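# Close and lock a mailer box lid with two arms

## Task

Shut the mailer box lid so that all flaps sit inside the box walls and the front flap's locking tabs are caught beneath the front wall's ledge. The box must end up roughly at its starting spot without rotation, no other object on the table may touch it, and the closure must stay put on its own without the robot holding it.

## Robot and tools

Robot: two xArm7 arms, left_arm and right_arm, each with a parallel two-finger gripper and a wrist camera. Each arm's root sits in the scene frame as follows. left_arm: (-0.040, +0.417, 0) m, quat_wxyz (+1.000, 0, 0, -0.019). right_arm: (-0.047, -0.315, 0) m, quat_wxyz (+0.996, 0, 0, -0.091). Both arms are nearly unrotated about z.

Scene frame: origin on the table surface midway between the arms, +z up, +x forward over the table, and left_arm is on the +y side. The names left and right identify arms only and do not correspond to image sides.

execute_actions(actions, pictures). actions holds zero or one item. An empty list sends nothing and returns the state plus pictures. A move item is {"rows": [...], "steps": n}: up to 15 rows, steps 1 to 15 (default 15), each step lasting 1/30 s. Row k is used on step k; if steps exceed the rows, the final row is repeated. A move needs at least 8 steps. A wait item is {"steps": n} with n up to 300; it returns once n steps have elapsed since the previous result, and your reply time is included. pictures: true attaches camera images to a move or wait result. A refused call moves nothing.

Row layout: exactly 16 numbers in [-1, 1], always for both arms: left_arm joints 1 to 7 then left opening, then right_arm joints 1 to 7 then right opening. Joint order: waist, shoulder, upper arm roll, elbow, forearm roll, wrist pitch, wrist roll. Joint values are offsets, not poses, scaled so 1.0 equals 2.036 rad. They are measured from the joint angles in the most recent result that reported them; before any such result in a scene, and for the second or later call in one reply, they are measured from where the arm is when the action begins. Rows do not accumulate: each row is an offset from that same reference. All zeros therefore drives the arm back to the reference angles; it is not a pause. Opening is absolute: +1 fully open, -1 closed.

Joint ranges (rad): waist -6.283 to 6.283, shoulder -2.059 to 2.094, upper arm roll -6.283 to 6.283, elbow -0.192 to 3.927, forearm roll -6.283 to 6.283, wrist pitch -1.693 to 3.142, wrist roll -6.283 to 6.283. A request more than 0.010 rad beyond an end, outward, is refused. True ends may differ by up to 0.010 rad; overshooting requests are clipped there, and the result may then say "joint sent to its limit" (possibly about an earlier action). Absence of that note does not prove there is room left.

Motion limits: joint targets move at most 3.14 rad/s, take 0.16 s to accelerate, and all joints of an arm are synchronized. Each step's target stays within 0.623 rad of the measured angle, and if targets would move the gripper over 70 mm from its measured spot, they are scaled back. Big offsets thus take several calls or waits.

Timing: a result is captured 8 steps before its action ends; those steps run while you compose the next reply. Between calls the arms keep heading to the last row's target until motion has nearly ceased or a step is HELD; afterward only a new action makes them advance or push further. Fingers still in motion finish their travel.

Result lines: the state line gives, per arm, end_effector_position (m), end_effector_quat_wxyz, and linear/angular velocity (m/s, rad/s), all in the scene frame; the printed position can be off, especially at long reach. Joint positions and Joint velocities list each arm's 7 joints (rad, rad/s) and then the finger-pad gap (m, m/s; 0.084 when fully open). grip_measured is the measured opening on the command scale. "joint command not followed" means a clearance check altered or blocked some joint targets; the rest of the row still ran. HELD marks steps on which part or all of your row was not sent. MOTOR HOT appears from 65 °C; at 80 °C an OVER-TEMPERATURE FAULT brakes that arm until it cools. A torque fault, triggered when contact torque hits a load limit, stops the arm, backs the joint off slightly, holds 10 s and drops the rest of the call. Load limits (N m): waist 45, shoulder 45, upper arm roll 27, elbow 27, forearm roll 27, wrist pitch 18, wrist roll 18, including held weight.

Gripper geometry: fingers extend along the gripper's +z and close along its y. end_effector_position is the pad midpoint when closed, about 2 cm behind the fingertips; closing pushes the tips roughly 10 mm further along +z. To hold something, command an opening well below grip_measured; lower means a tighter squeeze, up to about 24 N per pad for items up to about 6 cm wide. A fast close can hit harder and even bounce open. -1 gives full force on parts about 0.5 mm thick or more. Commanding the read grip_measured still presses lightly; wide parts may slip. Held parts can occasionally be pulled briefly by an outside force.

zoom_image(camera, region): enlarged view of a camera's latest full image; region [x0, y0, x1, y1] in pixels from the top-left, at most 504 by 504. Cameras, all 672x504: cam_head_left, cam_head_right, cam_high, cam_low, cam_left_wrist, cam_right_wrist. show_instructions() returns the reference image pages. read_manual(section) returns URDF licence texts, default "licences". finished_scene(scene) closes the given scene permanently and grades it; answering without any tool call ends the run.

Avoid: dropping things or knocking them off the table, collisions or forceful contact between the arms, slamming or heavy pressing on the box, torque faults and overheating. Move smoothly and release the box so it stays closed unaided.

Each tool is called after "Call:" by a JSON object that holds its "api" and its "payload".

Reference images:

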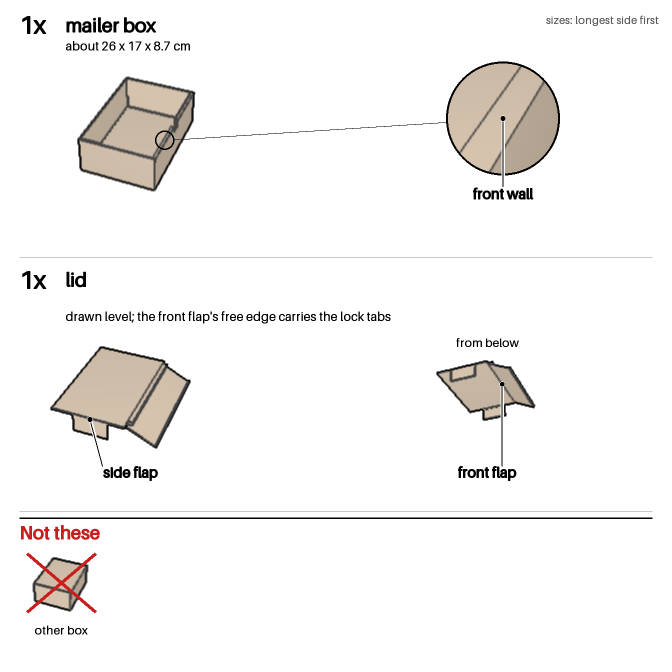

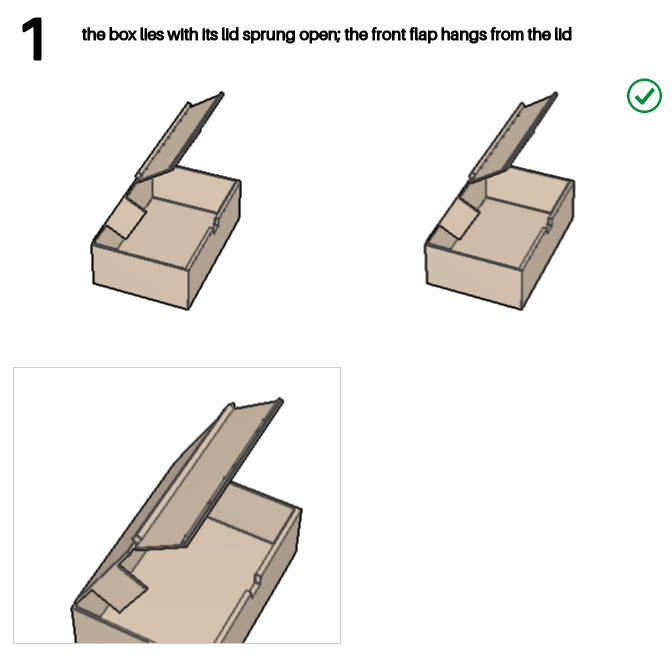

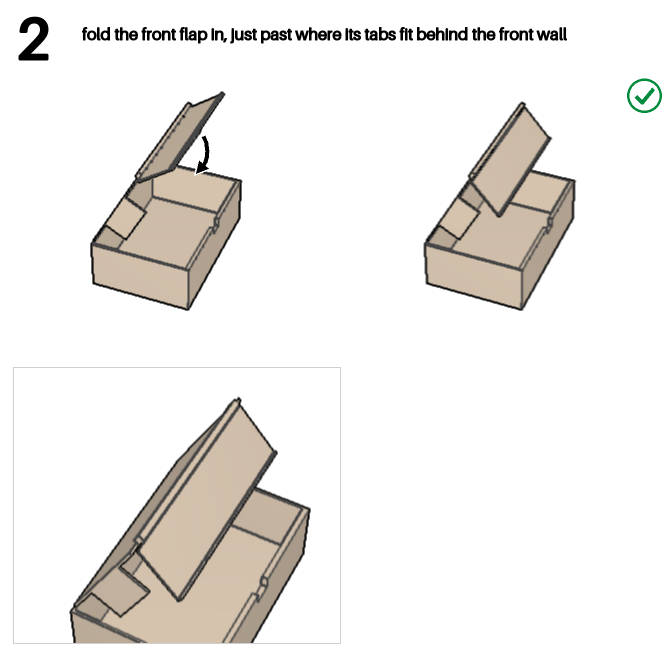

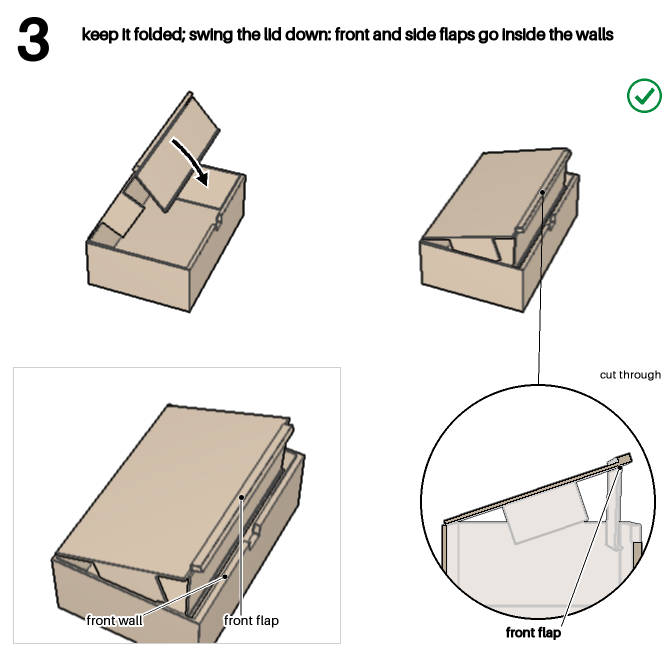

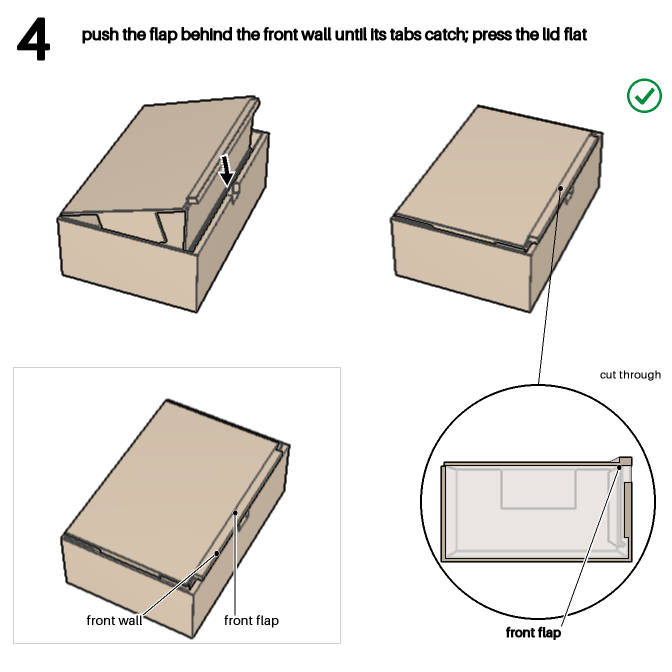

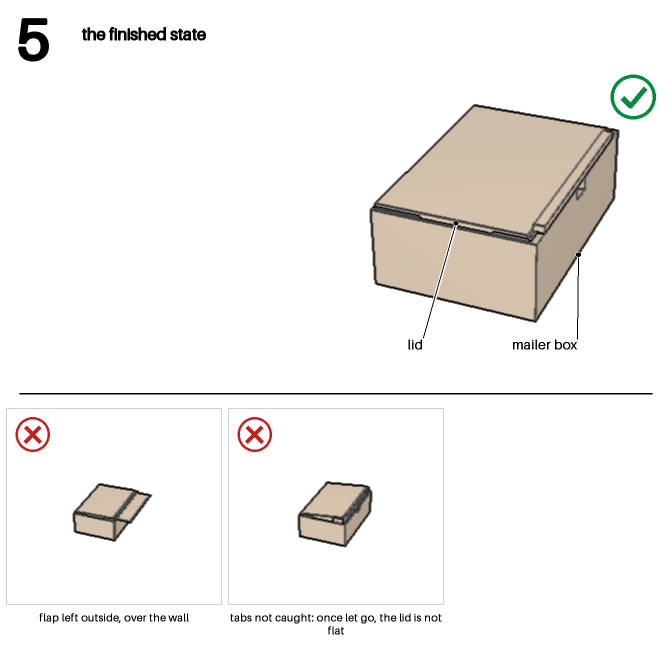

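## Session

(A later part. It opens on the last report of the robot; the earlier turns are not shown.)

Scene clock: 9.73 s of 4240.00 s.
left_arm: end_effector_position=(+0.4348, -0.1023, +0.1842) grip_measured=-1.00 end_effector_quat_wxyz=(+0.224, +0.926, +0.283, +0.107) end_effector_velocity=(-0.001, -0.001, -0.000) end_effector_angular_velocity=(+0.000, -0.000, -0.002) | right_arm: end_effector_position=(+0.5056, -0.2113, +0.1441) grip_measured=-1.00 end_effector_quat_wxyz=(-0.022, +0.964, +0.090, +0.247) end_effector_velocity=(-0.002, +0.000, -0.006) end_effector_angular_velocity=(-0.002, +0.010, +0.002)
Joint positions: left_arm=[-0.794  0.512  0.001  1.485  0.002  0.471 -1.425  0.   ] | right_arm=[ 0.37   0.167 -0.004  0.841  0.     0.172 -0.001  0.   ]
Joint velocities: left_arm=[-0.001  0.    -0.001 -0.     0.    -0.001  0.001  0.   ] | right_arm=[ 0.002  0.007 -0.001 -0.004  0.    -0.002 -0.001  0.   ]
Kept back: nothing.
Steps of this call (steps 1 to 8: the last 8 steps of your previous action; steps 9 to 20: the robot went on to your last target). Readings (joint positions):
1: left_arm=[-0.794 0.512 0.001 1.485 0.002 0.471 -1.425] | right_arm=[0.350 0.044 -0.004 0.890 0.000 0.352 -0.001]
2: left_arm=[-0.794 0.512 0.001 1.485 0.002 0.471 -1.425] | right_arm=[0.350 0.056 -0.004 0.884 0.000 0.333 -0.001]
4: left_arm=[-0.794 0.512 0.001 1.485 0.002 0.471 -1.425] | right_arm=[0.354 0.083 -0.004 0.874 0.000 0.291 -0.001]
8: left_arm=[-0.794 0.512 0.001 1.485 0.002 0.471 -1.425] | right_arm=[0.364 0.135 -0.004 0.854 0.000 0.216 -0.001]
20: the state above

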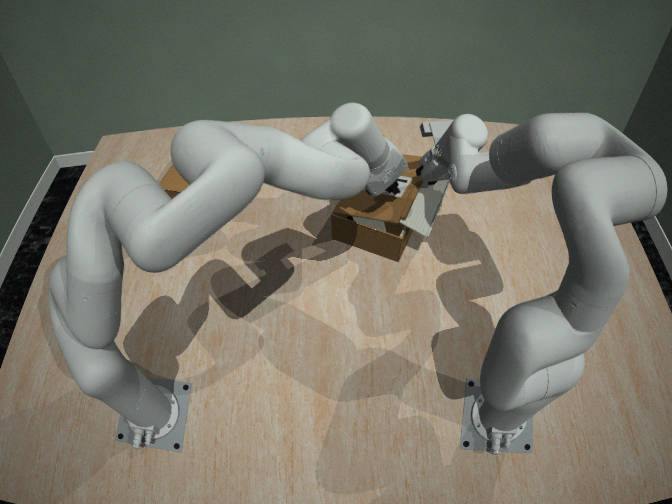

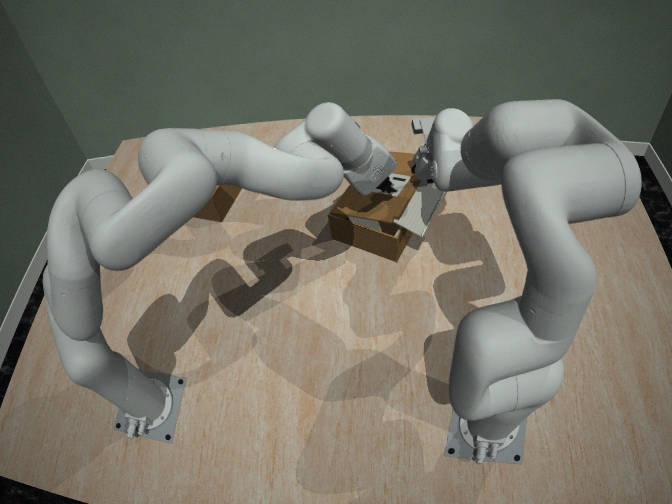

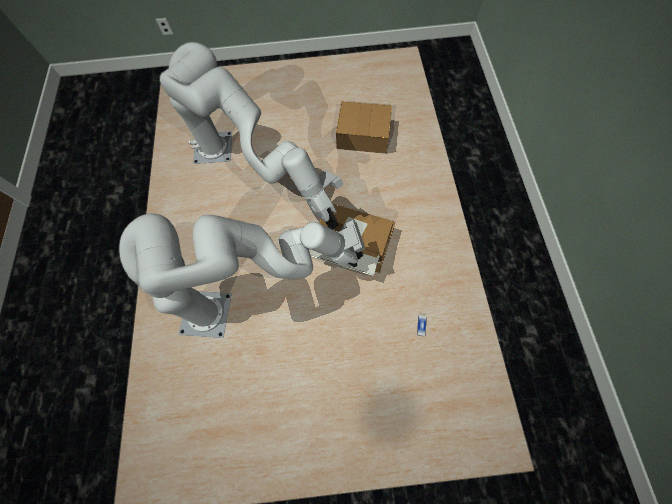

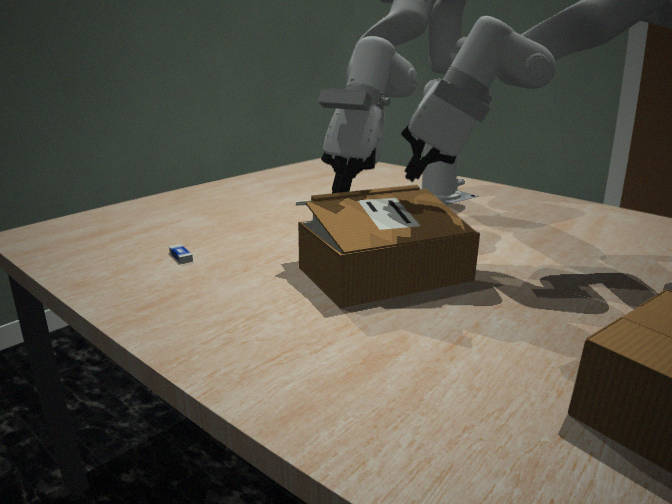

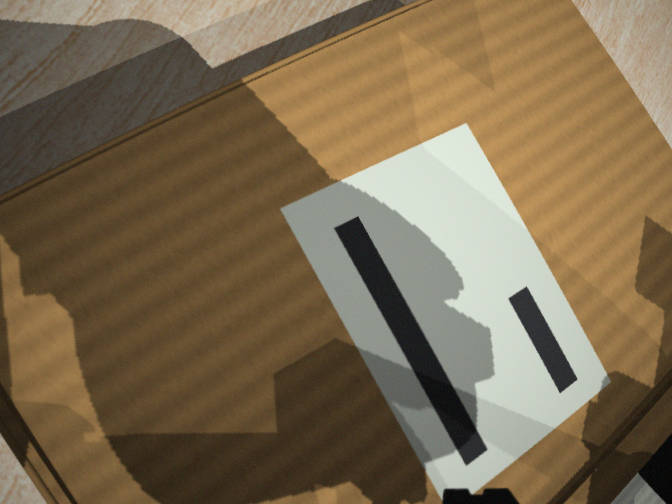

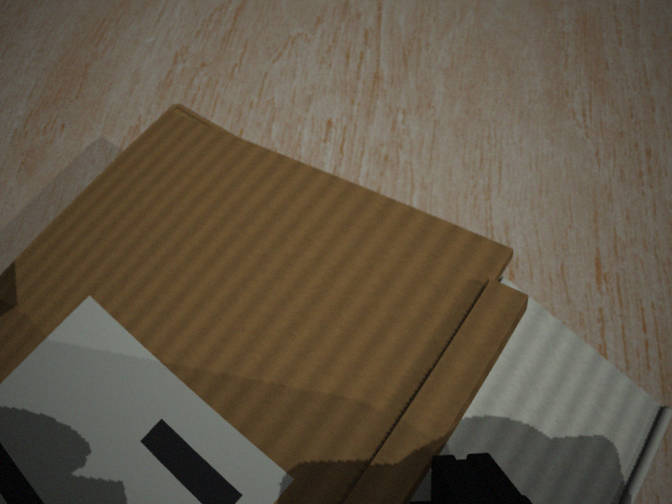

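Call:
{"api": "execute_actions", "payload": {"actions": [{"rows":[[0,0,0,0,0,0,0,-1,0,-0.076,0,0.132,0,0.209,0,-1]]}]}}

Call:
{"api": "execute_actions", "payload": {"actions": [{"steps":15}]}}

Call:
{"api": "execute_actions", "payload": {"actions": [{"rows":[[0.045,-0.036,0,-0.05,0,-0.013,0,-1,0.024,0,0,0,0,0,0,-1]]}]}}

Call:
{"api": "execute_actions", "payload": {"actions": [{"steps":25}], "pictures": true}}

Scene clock: 14.23 s of 4240.00 s.
left_arm: end_effector_position=(+0.4349, -0.1023, +0.1843) grip_measured=-1.00 end_effector_quat_wxyz=(+0.224, +0.926, +0.283, +0.107) end_effector_velocity=(+0.002, +0.001, +0.002) end_effector_angular_velocity=(-0.002, -0.003, +0.003) | right_arm: end_effector_position=(+0.5218, -0.2078, +0.2037) grip_measured=-1.00 end_effector_quat_wxyz=(-0.023, +0.964, +0.090, +0.247) end_effector_velocity=(+0.107, +0.017, +0.464) end_effector_angular_velocity=(+0.035, -0.175, -0.007)
Joint positions: left_arm=[-0.794  0.512  0.001  1.485  0.002  0.471 -1.425  0.   ] | right_arm=[ 0.37   0.101 -0.003  0.958  0.     0.355 -0.001  0.   ]
Joint velocities: left_arm=[ 0.001 -0.002  0.002  0.002 -0.001  0.     0.     0.   ] | right_arm=[-0.002 -0.468 -0.004  0.798  0.001  1.087  0.001  0.   ]
Steps of this call (steps 1 to 15: the robot went on to your last target; steps 16 to 90: nothing new was sent; then 1.27 s passed at rest; steps 91 to 97: the first 7 steps of this action). Readings (joint positions):
91: left_arm=[-0.794 0.512 0.001 1.485 0.002 0.471 -1.425] | right_arm=[0.370 0.168 -0.004 0.841 0.000 0.173 -0.001]
92: left_arm=[-0.794 0.512 0.001 1.485 0.002 0.471 -1.425] | right_arm=[0.370 0.166 -0.004 0.844 0.000 0.181 -0.001]
94: left_arm=[-0.794 0.512 0.001 1.485 0.002 0.471 -1.425] | right_arm=[0.370 0.150 -0.003 0.874 0.000 0.239 -0.001]
97: the state above

Scene clock: 14.73 s of 4240.00 s.
left_arm: end_effector_position=(+0.4348, -0.1023, +0.1842) grip_measured=-1.00 end_effector_quat_wxyz=(+0.224, +0.926, +0.283, +0.107) end_effector_velocity=(-0.000, +0.000, -0.000) end_effector_angular_velocity=(+0.001, +0.001, +0.000) | right_arm: end_effector_position=(+0.5257, -0.2075, +0.2856) grip_measured=-1.00 end_effector_quat_wxyz=(-0.022, +0.965, +0.090, +0.244) end_effector_velocity=(+0.005, +0.001, +0.017) end_effector_angular_velocity=(+0.005, -0.027, -0.001)
Joint positions: left_arm=[-0.794  0.512  0.001  1.485  0.002  0.471 -1.425  0.   ] | right_arm=[ 0.37   0.014 -0.004  1.107  0.     0.597 -0.001  0.   ]
Joint velocities: left_arm=[ 0.001 -0.    -0.001 -0.     0.001  0.001 -0.     0.   ] | right_arm=[ 0.    -0.01  -0.     0.023  0.     0.006  0.     0.   ]
Kept back: nothing.
Steps of this call (steps 1 to 8: the last 8 steps of your previous action; steps 9 to 15: the robot went on to your last target). Readings (joint positions):
1: left_arm=[-0.794 0.512 0.001 1.485 0.002 0.471 -1.425] | right_arm=[0.370 0.086 -0.003 0.984 0.000 0.391 -0.001]
2: left_arm=[-0.794 0.512 0.001 1.485 0.002 0.471 -1.425] | right_arm=[0.370 0.073 -0.003 1.007 0.000 0.429 -0.001]
4: left_arm=[-0.794 0.512 0.001 1.485 0.002 0.471 -1.425] | right_arm=[0.370 0.046 -0.004 1.051 0.000 0.502 -0.001]
8: left_arm=[-0.794 0.512 0.001 1.485 0.002 0.471 -1.425] | right_arm=[0.370 0.015 -0.004 1.104 0.000 0.580 -0.001]
15: the state above

Scene clock: 14.97 s of 4240.00 s.
left_arm: end_effector_position=(+0.4664, -0.0447, +0.1885) grip_measured=-1.00 end_effector_quat_wxyz=(+0.218, +0.913, +0.324, +0.118) end_effector_velocity=(+0.157, +0.225, +0.029) end_effector_angular_velocity=(+0.013, -0.062, +0.393) | right_arm: end_effector_position=(+0.5197, -0.1796, +0.2851) grip_measured=-1.00 end_effector_quat_wxyz=(-0.028, +0.963, +0.114, +0.243) end_effector_velocity=(-0.015, +0.060, -0.003) end_effector_angular_velocity=(-0.001, +0.003, +0.106)
Joint positions: left_arm=[-0.711  0.447  0.008  1.397  0.002  0.448 -1.425  0.   ] | right_arm=[ 0.415  0.015  0.     1.107  0.     0.597 -0.001  0.   ]
Joint velocities: left_arm=[ 0.273 -0.164  0.13  -0.186 -0.004 -0.058  0.     0.   ] | right_arm=[ 0.093  0.002  0.014 -0.004 -0.    -0.002  0.001  0.   ]
Steps of this call (steps 1 to 7: the first 7 steps of this action). Readings (joint positions):
1: left_arm=[-0.794 0.512 0.001 1.485 0.002 0.471 -1.425] | right_arm=[0.370 0.014 -0.004 1.108 0.000 0.597 -0.001]
2: left_arm=[-0.789 0.508 -0.001 1.478 0.002 0.469 -1.425] | right_arm=[0.375 0.014 -0.006 1.108 0.000 0.597 -0.001]
4: left_arm=[-0.758 0.480 -0.008 1.438 0.002 0.459 -1.425] | right_arm=[0.395 0.014 -0.007 1.108 0.000 0.597 -0.001]
7: the state above

Scene clock: 15.80 s of 4240.00 s.
left_arm: end_effector_position=(+0.4644, -0.0422, +0.1878) grip_measured=-1.00 end_effector_quat_wxyz=(+0.218, +0.913, +0.325, +0.117) end_effector_velocity=(+0.001, +0.001, -0.000) end_effector_angular_velocity=(+0.001, -0.000, +0.000) | right_arm: end_effector_position=(+0.5198, -0.1796, +0.2856) grip_measured=-1.00 end_effector_quat_wxyz=(-0.028, +0.963, +0.114, +0.244) end_effector_velocity=(-0.000, +0.001, +0.000) end_effector_angular_velocity=(+0.000, -0.002, +0.002)
Joint positions: left_arm=[-0.703  0.439  0.001  1.383  0.002  0.445 -1.425  0.   ] | right_arm=[ 0.419  0.014 -0.004  1.107  0.     0.597 -0.001  0.   ]
Joint velocities: left_arm=[ 0.001  0.     0.001 -0.001  0.001 -0.     0.001  0.   ] | right_arm=[ 0.002 -0.     0.     0.    -0.001 -0.001  0.001  0.   ]
Kept back: nothing.
Steps of this call (steps 1 to 8: the last 8 steps of your previous action; steps 9 to 25: the robot went on to your last target). Readings (joint positions):
1: left_arm=[-0.704 0.443 0.011 1.392 0.002 0.447 -1.425] | right_arm=[0.417 0.015 0.000 1.107 0.000 0.597 -0.001]
2: left_arm=[-0.701 0.441 0.010 1.389 0.002 0.446 -1.425] | right_arm=[0.418 0.015 -0.001 1.107 0.000 0.597 -0.001]
4: left_arm=[-0.702 0.440 0.003 1.386 0.002 0.445 -1.425] | right_arm=[0.418 0.014 -0.004 1.107 0.000 0.597 -0.001]
8: left_arm=[-0.705 0.439 -0.003 1.383 0.002 0.445 -1.425] | right_arm=[0.418 0.014 -0.004 1.107 0.000 0.597 -0.001]
25: the state above

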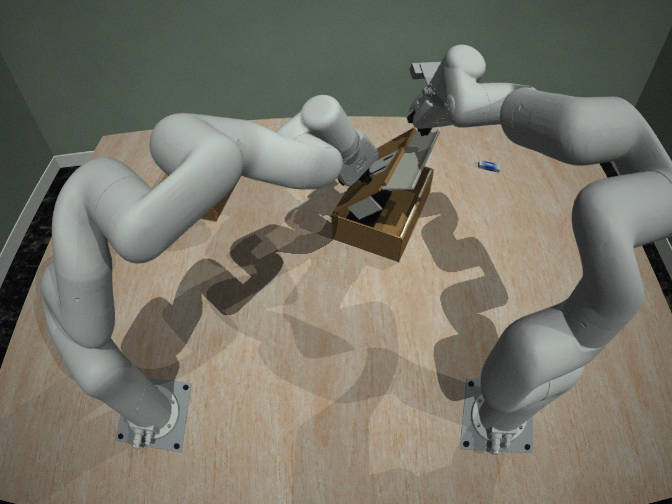

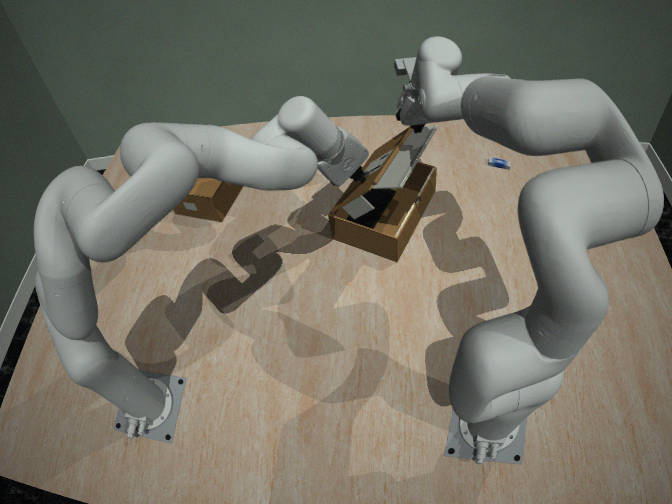

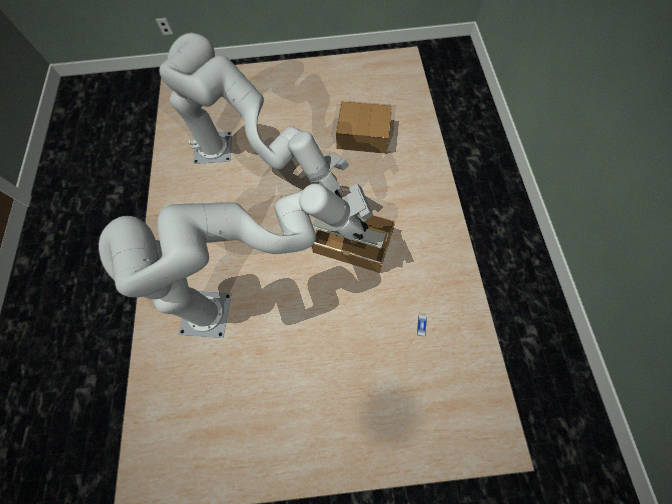

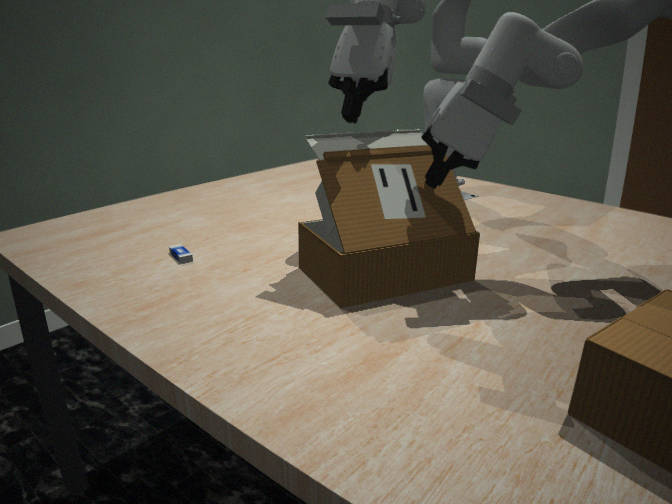

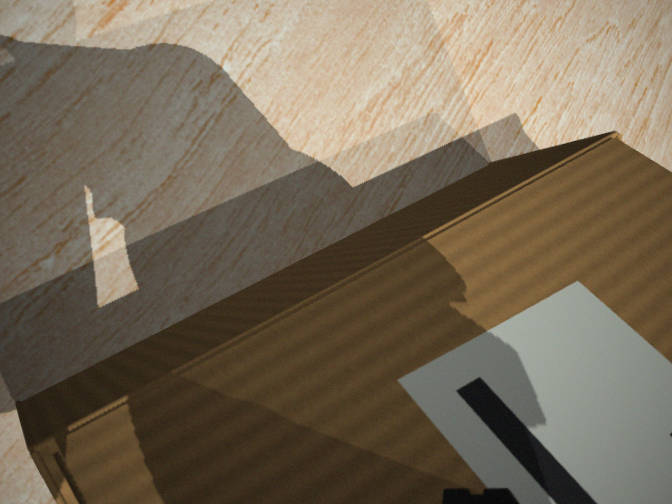

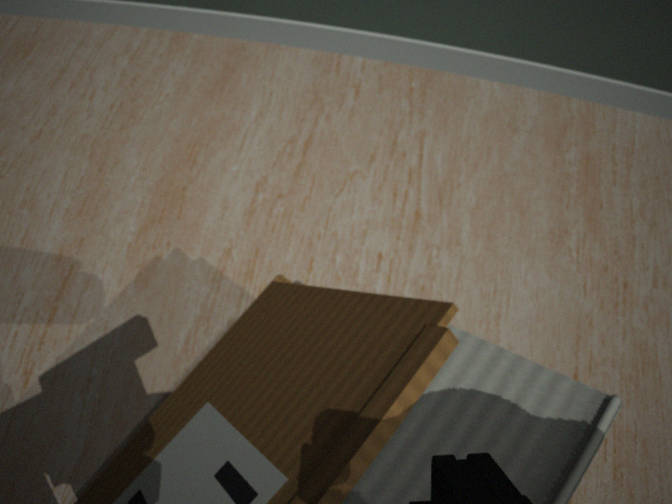

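Call:
{"api": "execute_actions", "payload": {"actions": [{"rows":[[0.02,0,0,0,0,0,0,-1,0,0,0,0,0,0,0,-1]]}]}}

Call:
{"api": "execute_actions", "payload": {"actions": [{"rows":[[0,0,0,0,0,0,0,-1,0,0.025,0,-0.032,0,-0.058,0,-1]]}]}}

Call:
{"api": "execute_actions", "payload": {"actions": [{"steps":15}], "pictures": true}}

Scene clock: 16.43 s of 4240.00 s.
left_arm: end_effector_position=(+0.4834, -0.0205, +0.1878) grip_measured=-1.00 end_effector_quat_wxyz=(+0.215, +0.906, +0.344, +0.122) end_effector_velocity=(+0.050, +0.060, -0.000) end_effector_angular_velocity=(+0.009, -0.006, +0.115) | right_arm: end_effector_position=(+0.5198, -0.1796, +0.2856) grip_measured=-1.00 end_effector_quat_wxyz=(-0.028, +0.963, +0.114, +0.244) end_effector_velocity=(+0.000, -0.001, -0.001) end_effector_angular_velocity=(-0.001, +0.001, -0.001)
Joint positions: left_arm=[-0.664  0.439  0.005  1.383  0.002  0.445 -1.425  0.   ] | right_arm=[ 0.419  0.014 -0.004  1.107  0.     0.597 -0.001  0.   ]
Joint velocities: left_arm=[ 0.088  0.     0.028 -0.    -0.002  0.001 -0.001  0.   ] | right_arm=[-0.002  0.001 -0.     0.    -0.     0.001 -0.001  0.   ]
Steps of this call (steps 1 to 12: the robot went on to your last target; steps 13 to 19: the first 7 steps of this action). Readings (joint positions):
13: left_arm=[-0.702 0.439 0.001 1.383 0.002 0.445 -1.425] | right_arm=[0.419 0.014 -0.004 1.107 0.000 0.597 -0.001]
14: left_arm=[-0.698 0.439 -0.001 1.383 0.002 0.445 -1.425] | right_arm=[0.419 0.014 -0.004 1.107 0.000 0.597 -0.001]
16: left_arm=[-0.682 0.439 -0.003 1.383 0.002 0.445 -1.425] | right_arm=[0.419 0.014 -0.004 1.107 0.000 0.597 -0.001]
19: the state above

Scene clock: 16.93 s of 4240.00 s.
left_arm: end_effector_position=(+0.4817, -0.0225, +0.1878) grip_measured=-1.00 end_effector_quat_wxyz=(+0.216, +0.906, +0.343, +0.121) end_effector_velocity=(-0.004, -0.004, -0.000) end_effector_angular_velocity=(-0.001, +0.002, -0.008) | right_arm: end_effector_position=(+0.5202, -0.1795, +0.2448) grip_measured=-1.00 end_effector_quat_wxyz=(-0.028, +0.964, +0.114, +0.239) end_effector_velocity=(-0.025, -0.004, -0.157) end_effector_angular_velocity=(-0.032, +0.131, +0.005)
Joint positions: left_arm=[-0.663  0.439 -0.001  1.383  0.002  0.445 -1.425  0.   ] | right_arm=[ 0.419  0.061 -0.004  1.047  0.     0.498 -0.001  0.   ]
Joint velocities: left_arm=[-0.003 -0.    -0.005 -0.001 -0.     0.     0.001  0.   ] | right_arm=[ 0.002  0.16   0.002 -0.21  -0.    -0.235 -0.     0.   ]
Steps of this call (steps 1 to 8: the last 8 steps of your previous action; steps 9 to 15: the first 7 steps of this action, its rows measured from where the robot was after step 8). Readings (joint positions):
8: left_arm=[-0.663 0.439 -0.001 1.383 0.002 0.445 -1.425] | right_arm=[0.419 0.014 -0.004 1.107 0.000 0.597 -0.001]
9: left_arm=[-0.663 0.439 -0.000 1.383 0.002 0.445 -1.425] | right_arm=[0.419 0.014 -0.004 1.107 0.000 0.596 -0.001]
10: left_arm=[-0.662 0.439 0.000 1.383 0.002 0.445 -1.425] | right_arm=[0.419 0.016 -0.004 1.105 0.000 0.589 -0.001]
12: left_arm=[-0.662 0.439 0.000 1.383 0.002 0.445 -1.425] | right_arm=[0.419 0.032 -0.004 1.085 0.000 0.545 -0.001]
15: the state above

Scene clock: 17.43 s of 4240.00 s.
left_arm: end_effector_position=(+0.4818, -0.0224, +0.1878) grip_measured=-1.00 end_effector_quat_wxyz=(+0.216, +0.906, +0.343, +0.121) end_effector_velocity=(+0.000, +0.000, +0.000) end_effector_angular_velocity=(+0.001, -0.000, -0.000) | right_arm: end_effector_position=(+0.5224, -0.1790, +0.2441) grip_measured=-1.00 end_effector_quat_wxyz=(-0.028, +0.962, +0.114, +0.245) end_effector_velocity=(-0.000, +0.000, +0.001) end_effector_angular_velocity=(+0.000, -0.001, +0.001)
Joint positions: left_arm=[-0.663  0.439 -0.001  1.383  0.002  0.445 -1.425  0.   ] | right_arm=[ 0.419  0.065 -0.004  1.042  0.     0.479 -0.001  0.   ]
Joint velocities: left_arm=[ 0.    -0.     0.     0.     0.001  0.     0.     0.   ] | right_arm=[ 0.001 -0.002  0.    -0.001  0.    -0.    -0.001  0.   ]
Kept back: nothing.
Steps of this call (steps 1 to 8: the last 8 steps of your previous action; steps 9 to 15: the robot went on to your last target). Readings (joint positions):
1: left_arm=[-0.663 0.439 -0.001 1.383 0.002 0.445 -1.425] | right_arm=[0.419 0.065 -0.004 1.042 0.000 0.492 -0.001]
2: left_arm=[-0.663 0.439 -0.001 1.383 0.002 0.445 -1.425] | right_arm=[0.419 0.066 -0.004 1.041 0.000 0.487 -0.001]
4: left_arm=[-0.663 0.439 -0.001 1.383 0.002 0.445 -1.425] | right_arm=[0.419 0.065 -0.004 1.043 0.000 0.482 -0.001]
8: left_arm=[-0.663 0.439 -0.000 1.383 0.002 0.445 -1.425] | right_arm=[0.419 0.064 -0.004 1.044 0.000 0.479 -0.001]
15: the state above

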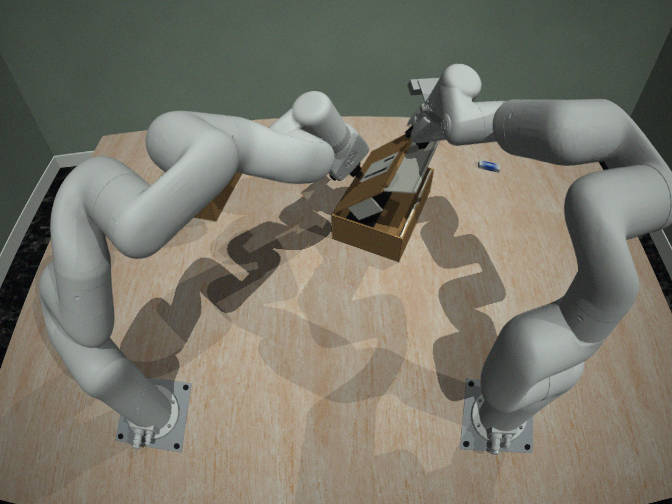

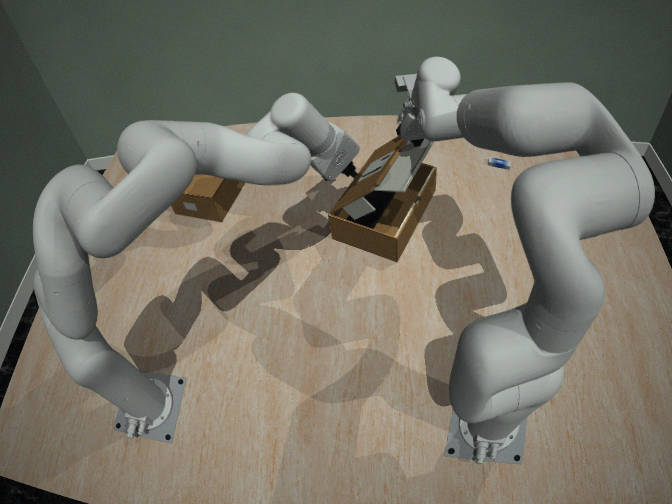

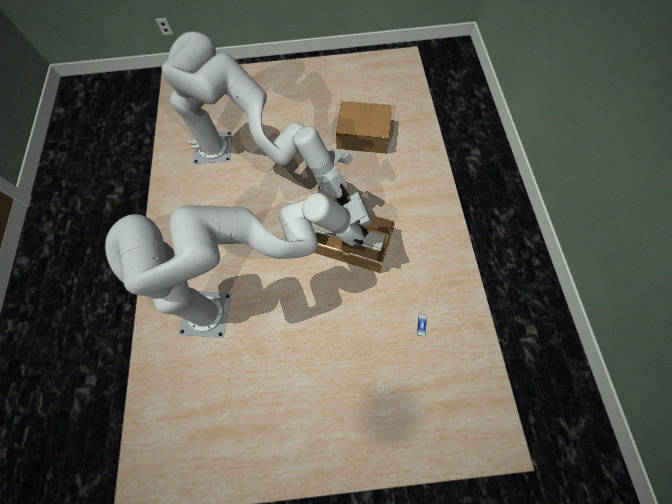

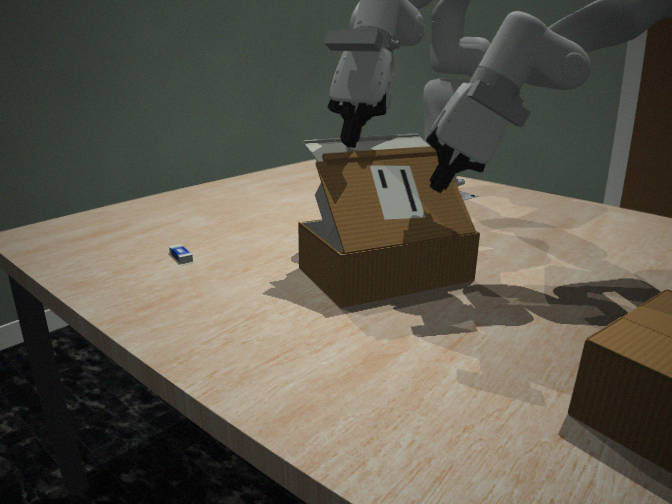

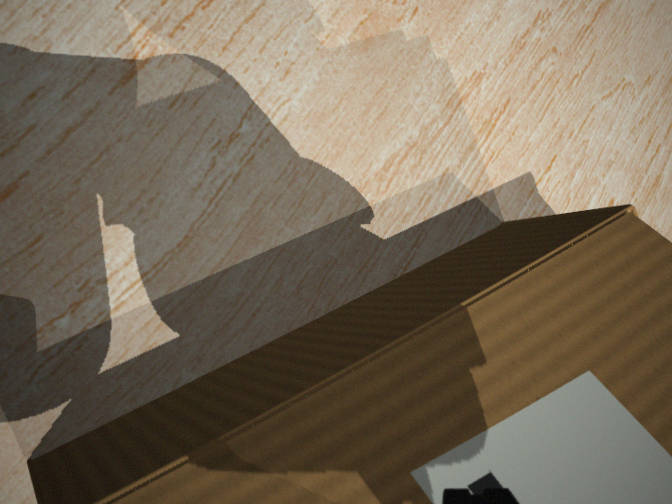

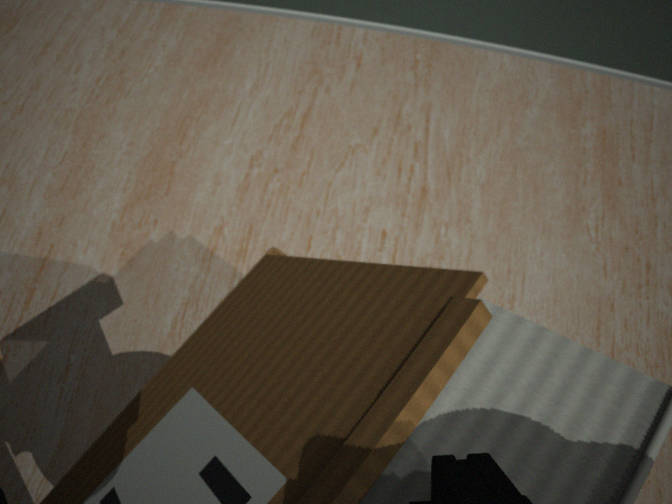

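Call:
{"api": "execute_actions", "payload": {"actions": [{"rows":[[0.055,0,0,0,0,0,0,-1,0,0,0,0,0,0,0,-1]],"steps":10}]}}

Call:
{"api": "execute_actions", "payload": {"actions": [{"rows":[[0,0.204,0,0.158,0,-0.047,0,-1,0,0,0,0,0,0,0,-1]]}]}}

Call:
{"api": "execute_actions", "payload": {"actions": [{"steps":20}], "pictures": true}}

Scene clock: 18.20 s of 4240.00 s.
left_arm: end_effector_position=(+0.4833, -0.0206, +0.1879) grip_measured=-1.00 end_effector_quat_wxyz=(+0.216, +0.906, +0.344, +0.121) end_effector_velocity=(+0.076, +0.090, +0.001) end_effector_angular_velocity=(-0.037, +0.030, +0.174) | right_arm: end_effector_position=(+0.5223, -0.1790, +0.2440) grip_measured=-1.00 end_effector_quat_wxyz=(-0.028, +0.962, +0.114, +0.245) end_effector_velocity=(+0.001, -0.000, -0.000) end_effector_angular_velocity=(+0.001, -0.001, -0.001)
Joint positions: left_arm=[-0.657  0.439 -0.003  1.383  0.002  0.445 -1.425  0.   ] | right_arm=[ 0.419  0.065 -0.004  1.042  0.     0.479 -0.001  0.   ]
Joint velocities: left_arm=[ 0.29  -0.    -0.124  0.001  0.006  0.     0.     0.   ] | right_arm=[-0.001  0.002  0.     0.001  0.    -0.001  0.     0.   ]
Steps of this call (steps 1 to 15: the robot went on to your last target; steps 16 to 21: nothing new was sent; steps 22 to 23: the first 2 steps of this action). Readings (joint positions):
22: left_arm=[-0.662 0.439 -0.001 1.383 0.002 0.445 -1.425] | right_arm=[0.419 0.065 -0.004 1.042 0.000 0.479 -0.001]
23: the state above

Scene clock: 18.70 s of 4240.00 s.
left_arm: end_effector_position=(+0.5587, +0.0184, +0.1395) grip_measured=-1.00 end_effector_quat_wxyz=(+0.210, +0.885, +0.393, +0.134) end_effector_velocity=(+0.152, -0.044, -0.455) end_effector_angular_velocity=(+0.144, +0.168, +0.064) | right_arm: end_effector_position=(+0.5224, -0.1790, +0.2441) grip_measured=-1.00 end_effector_quat_wxyz=(-0.028, +0.962, +0.114, +0.245) end_effector_velocity=(+0.000, +0.001, +0.000) end_effector_angular_velocity=(+0.001, -0.001, +0.000)
Joint positions: left_arm=[-0.552  0.625  0.002  1.53   0.002  0.401 -1.425  0.   ] | right_arm=[ 0.419  0.065 -0.004  1.042  0.     0.479 -0.001  0.   ]
Joint velocities: left_arm=[ 0.022  1.256  0.048  0.799 -0.003 -0.238 -0.002  0.   ] | right_arm=[ 0.001  0.     0.     0.     0.    -0.001  0.     0.   ]
Steps of this call (steps 1 to 8: the last 8 steps of your previous action; steps 9 to 15: the first 7 steps of this action, its rows measured from where the robot was after step 8). Readings (joint positions):
8: left_arm=[-0.550 0.439 0.007 1.383 0.002 0.445 -1.425] | right_arm=[0.419 0.065 -0.004 1.042 0.000 0.479 -0.001]
9: left_arm=[-0.551 0.439 0.003 1.383 0.002 0.444 -1.425] | right_arm=[0.419 0.065 -0.004 1.042 0.000 0.479 -0.001]
10: left_arm=[-0.552 0.444 -0.001 1.389 0.002 0.443 -1.425] | right_arm=[0.419 0.065 -0.004 1.042 0.000 0.479 -0.001]
12: left_arm=[-0.554 0.495 -0.003 1.437 0.002 0.429 -1.425] | right_arm=[0.419 0.065 -0.004 1.042 0.000 0.479 -0.001]
15: the state above

Scene clock: 19.37 s of 4240.00 s.
left_arm: end_effector_position=(+0.5887, +0.0051, +0.0689) grip_measured=-1.00 end_effector_quat_wxyz=(+0.208, +0.884, +0.395, +0.136) end_effector_velocity=(-0.000, +0.001, -0.004) end_effector_angular_velocity=(+0.003, +0.004, +0.001) | right_arm: end_effector_position=(+0.5224, -0.1790, +0.2441) grip_measured=-1.00 end_effector_quat_wxyz=(-0.028, +0.962, +0.114, +0.245) end_effector_velocity=(-0.000, -0.000, -0.001) end_effector_angular_velocity=(-0.001, +0.003, +0.000)
Joint positions: left_arm=[-0.55   0.853  0.007  1.704  0.002  0.349 -1.425  0.   ] | right_arm=[ 0.419  0.065 -0.004  1.042  0.     0.479 -0.001  0.   ]
Joint velocities: left_arm=[-0.     0.006  0.001  0.001 -0.    -0.    -0.001  0.   ] | right_arm=[-0.     0.002  0.    -0.    -0.     0.002 -0.     0.   ]
Kept back: nothing.
Steps of this call (steps 1 to 8: the last 8 steps of your previous action; steps 9 to 20: the robot went on to your last target). Readings (joint positions):
1: left_arm=[-0.552 0.666 0.003 1.557 0.002 0.393 -1.425] | right_arm=[0.419 0.065 -0.004 1.042 0.000 0.479 -0.001]
2: left_arm=[-0.551 0.705 0.004 1.584 0.002 0.385 -1.425] | right_arm=[0.419 0.065 -0.004 1.042 0.000 0.479 -0.001]
4: left_arm=[-0.551 0.775 0.005 1.640 0.002 0.368 -1.425] | right_arm=[0.419 0.065 -0.004 1.042 0.000 0.479 -0.001]
8: left_arm=[-0.550 0.846 0.007 1.691 0.002 0.353 -1.425] | right_arm=[0.419 0.065 -0.004 1.042 0.000 0.479 -0.001]
20: the state above

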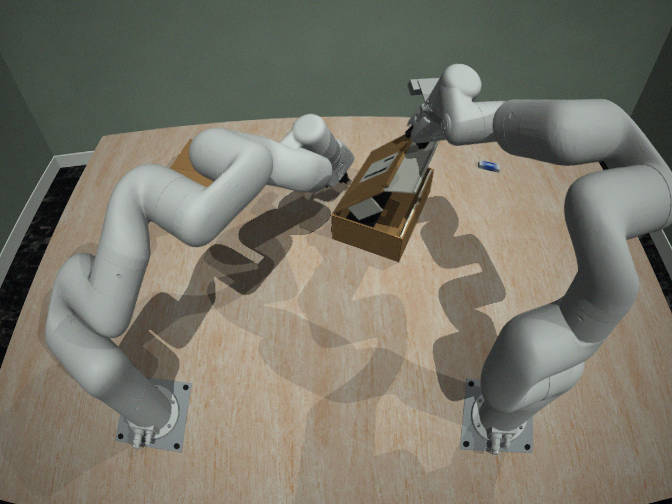

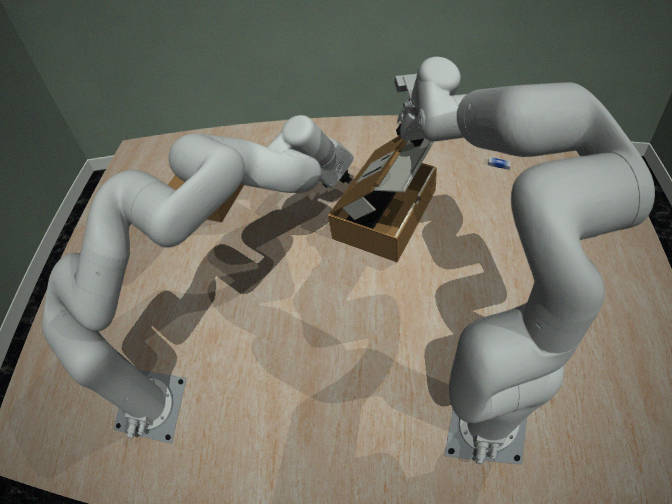

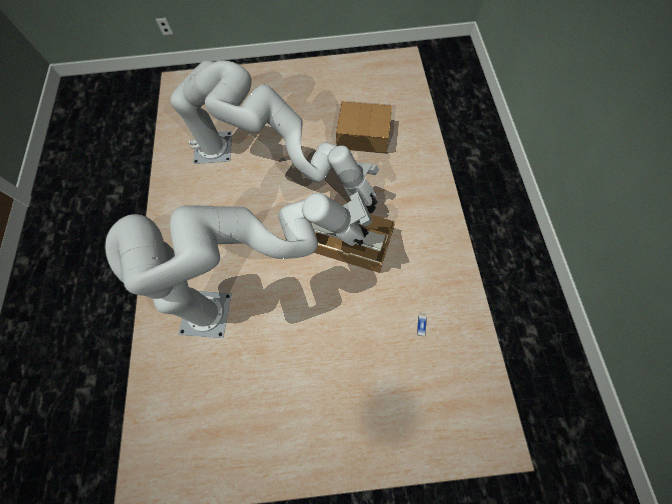

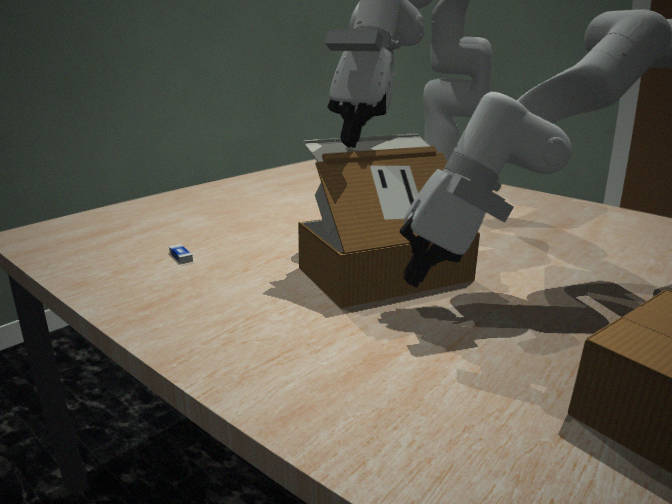

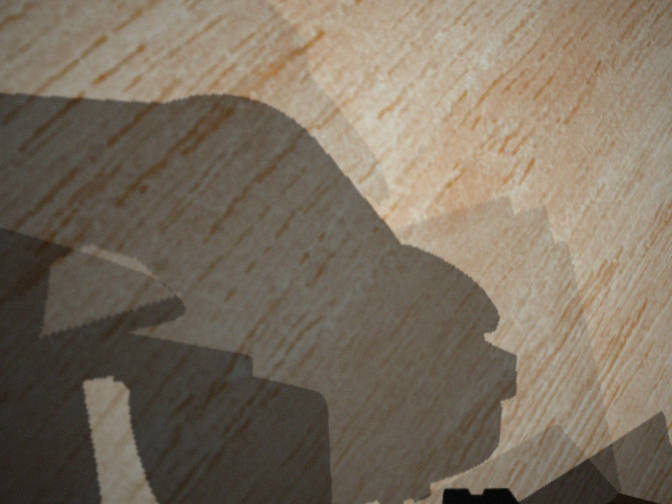

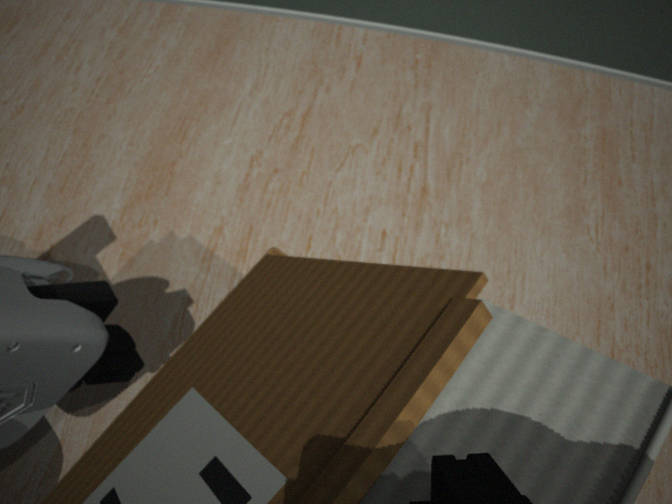

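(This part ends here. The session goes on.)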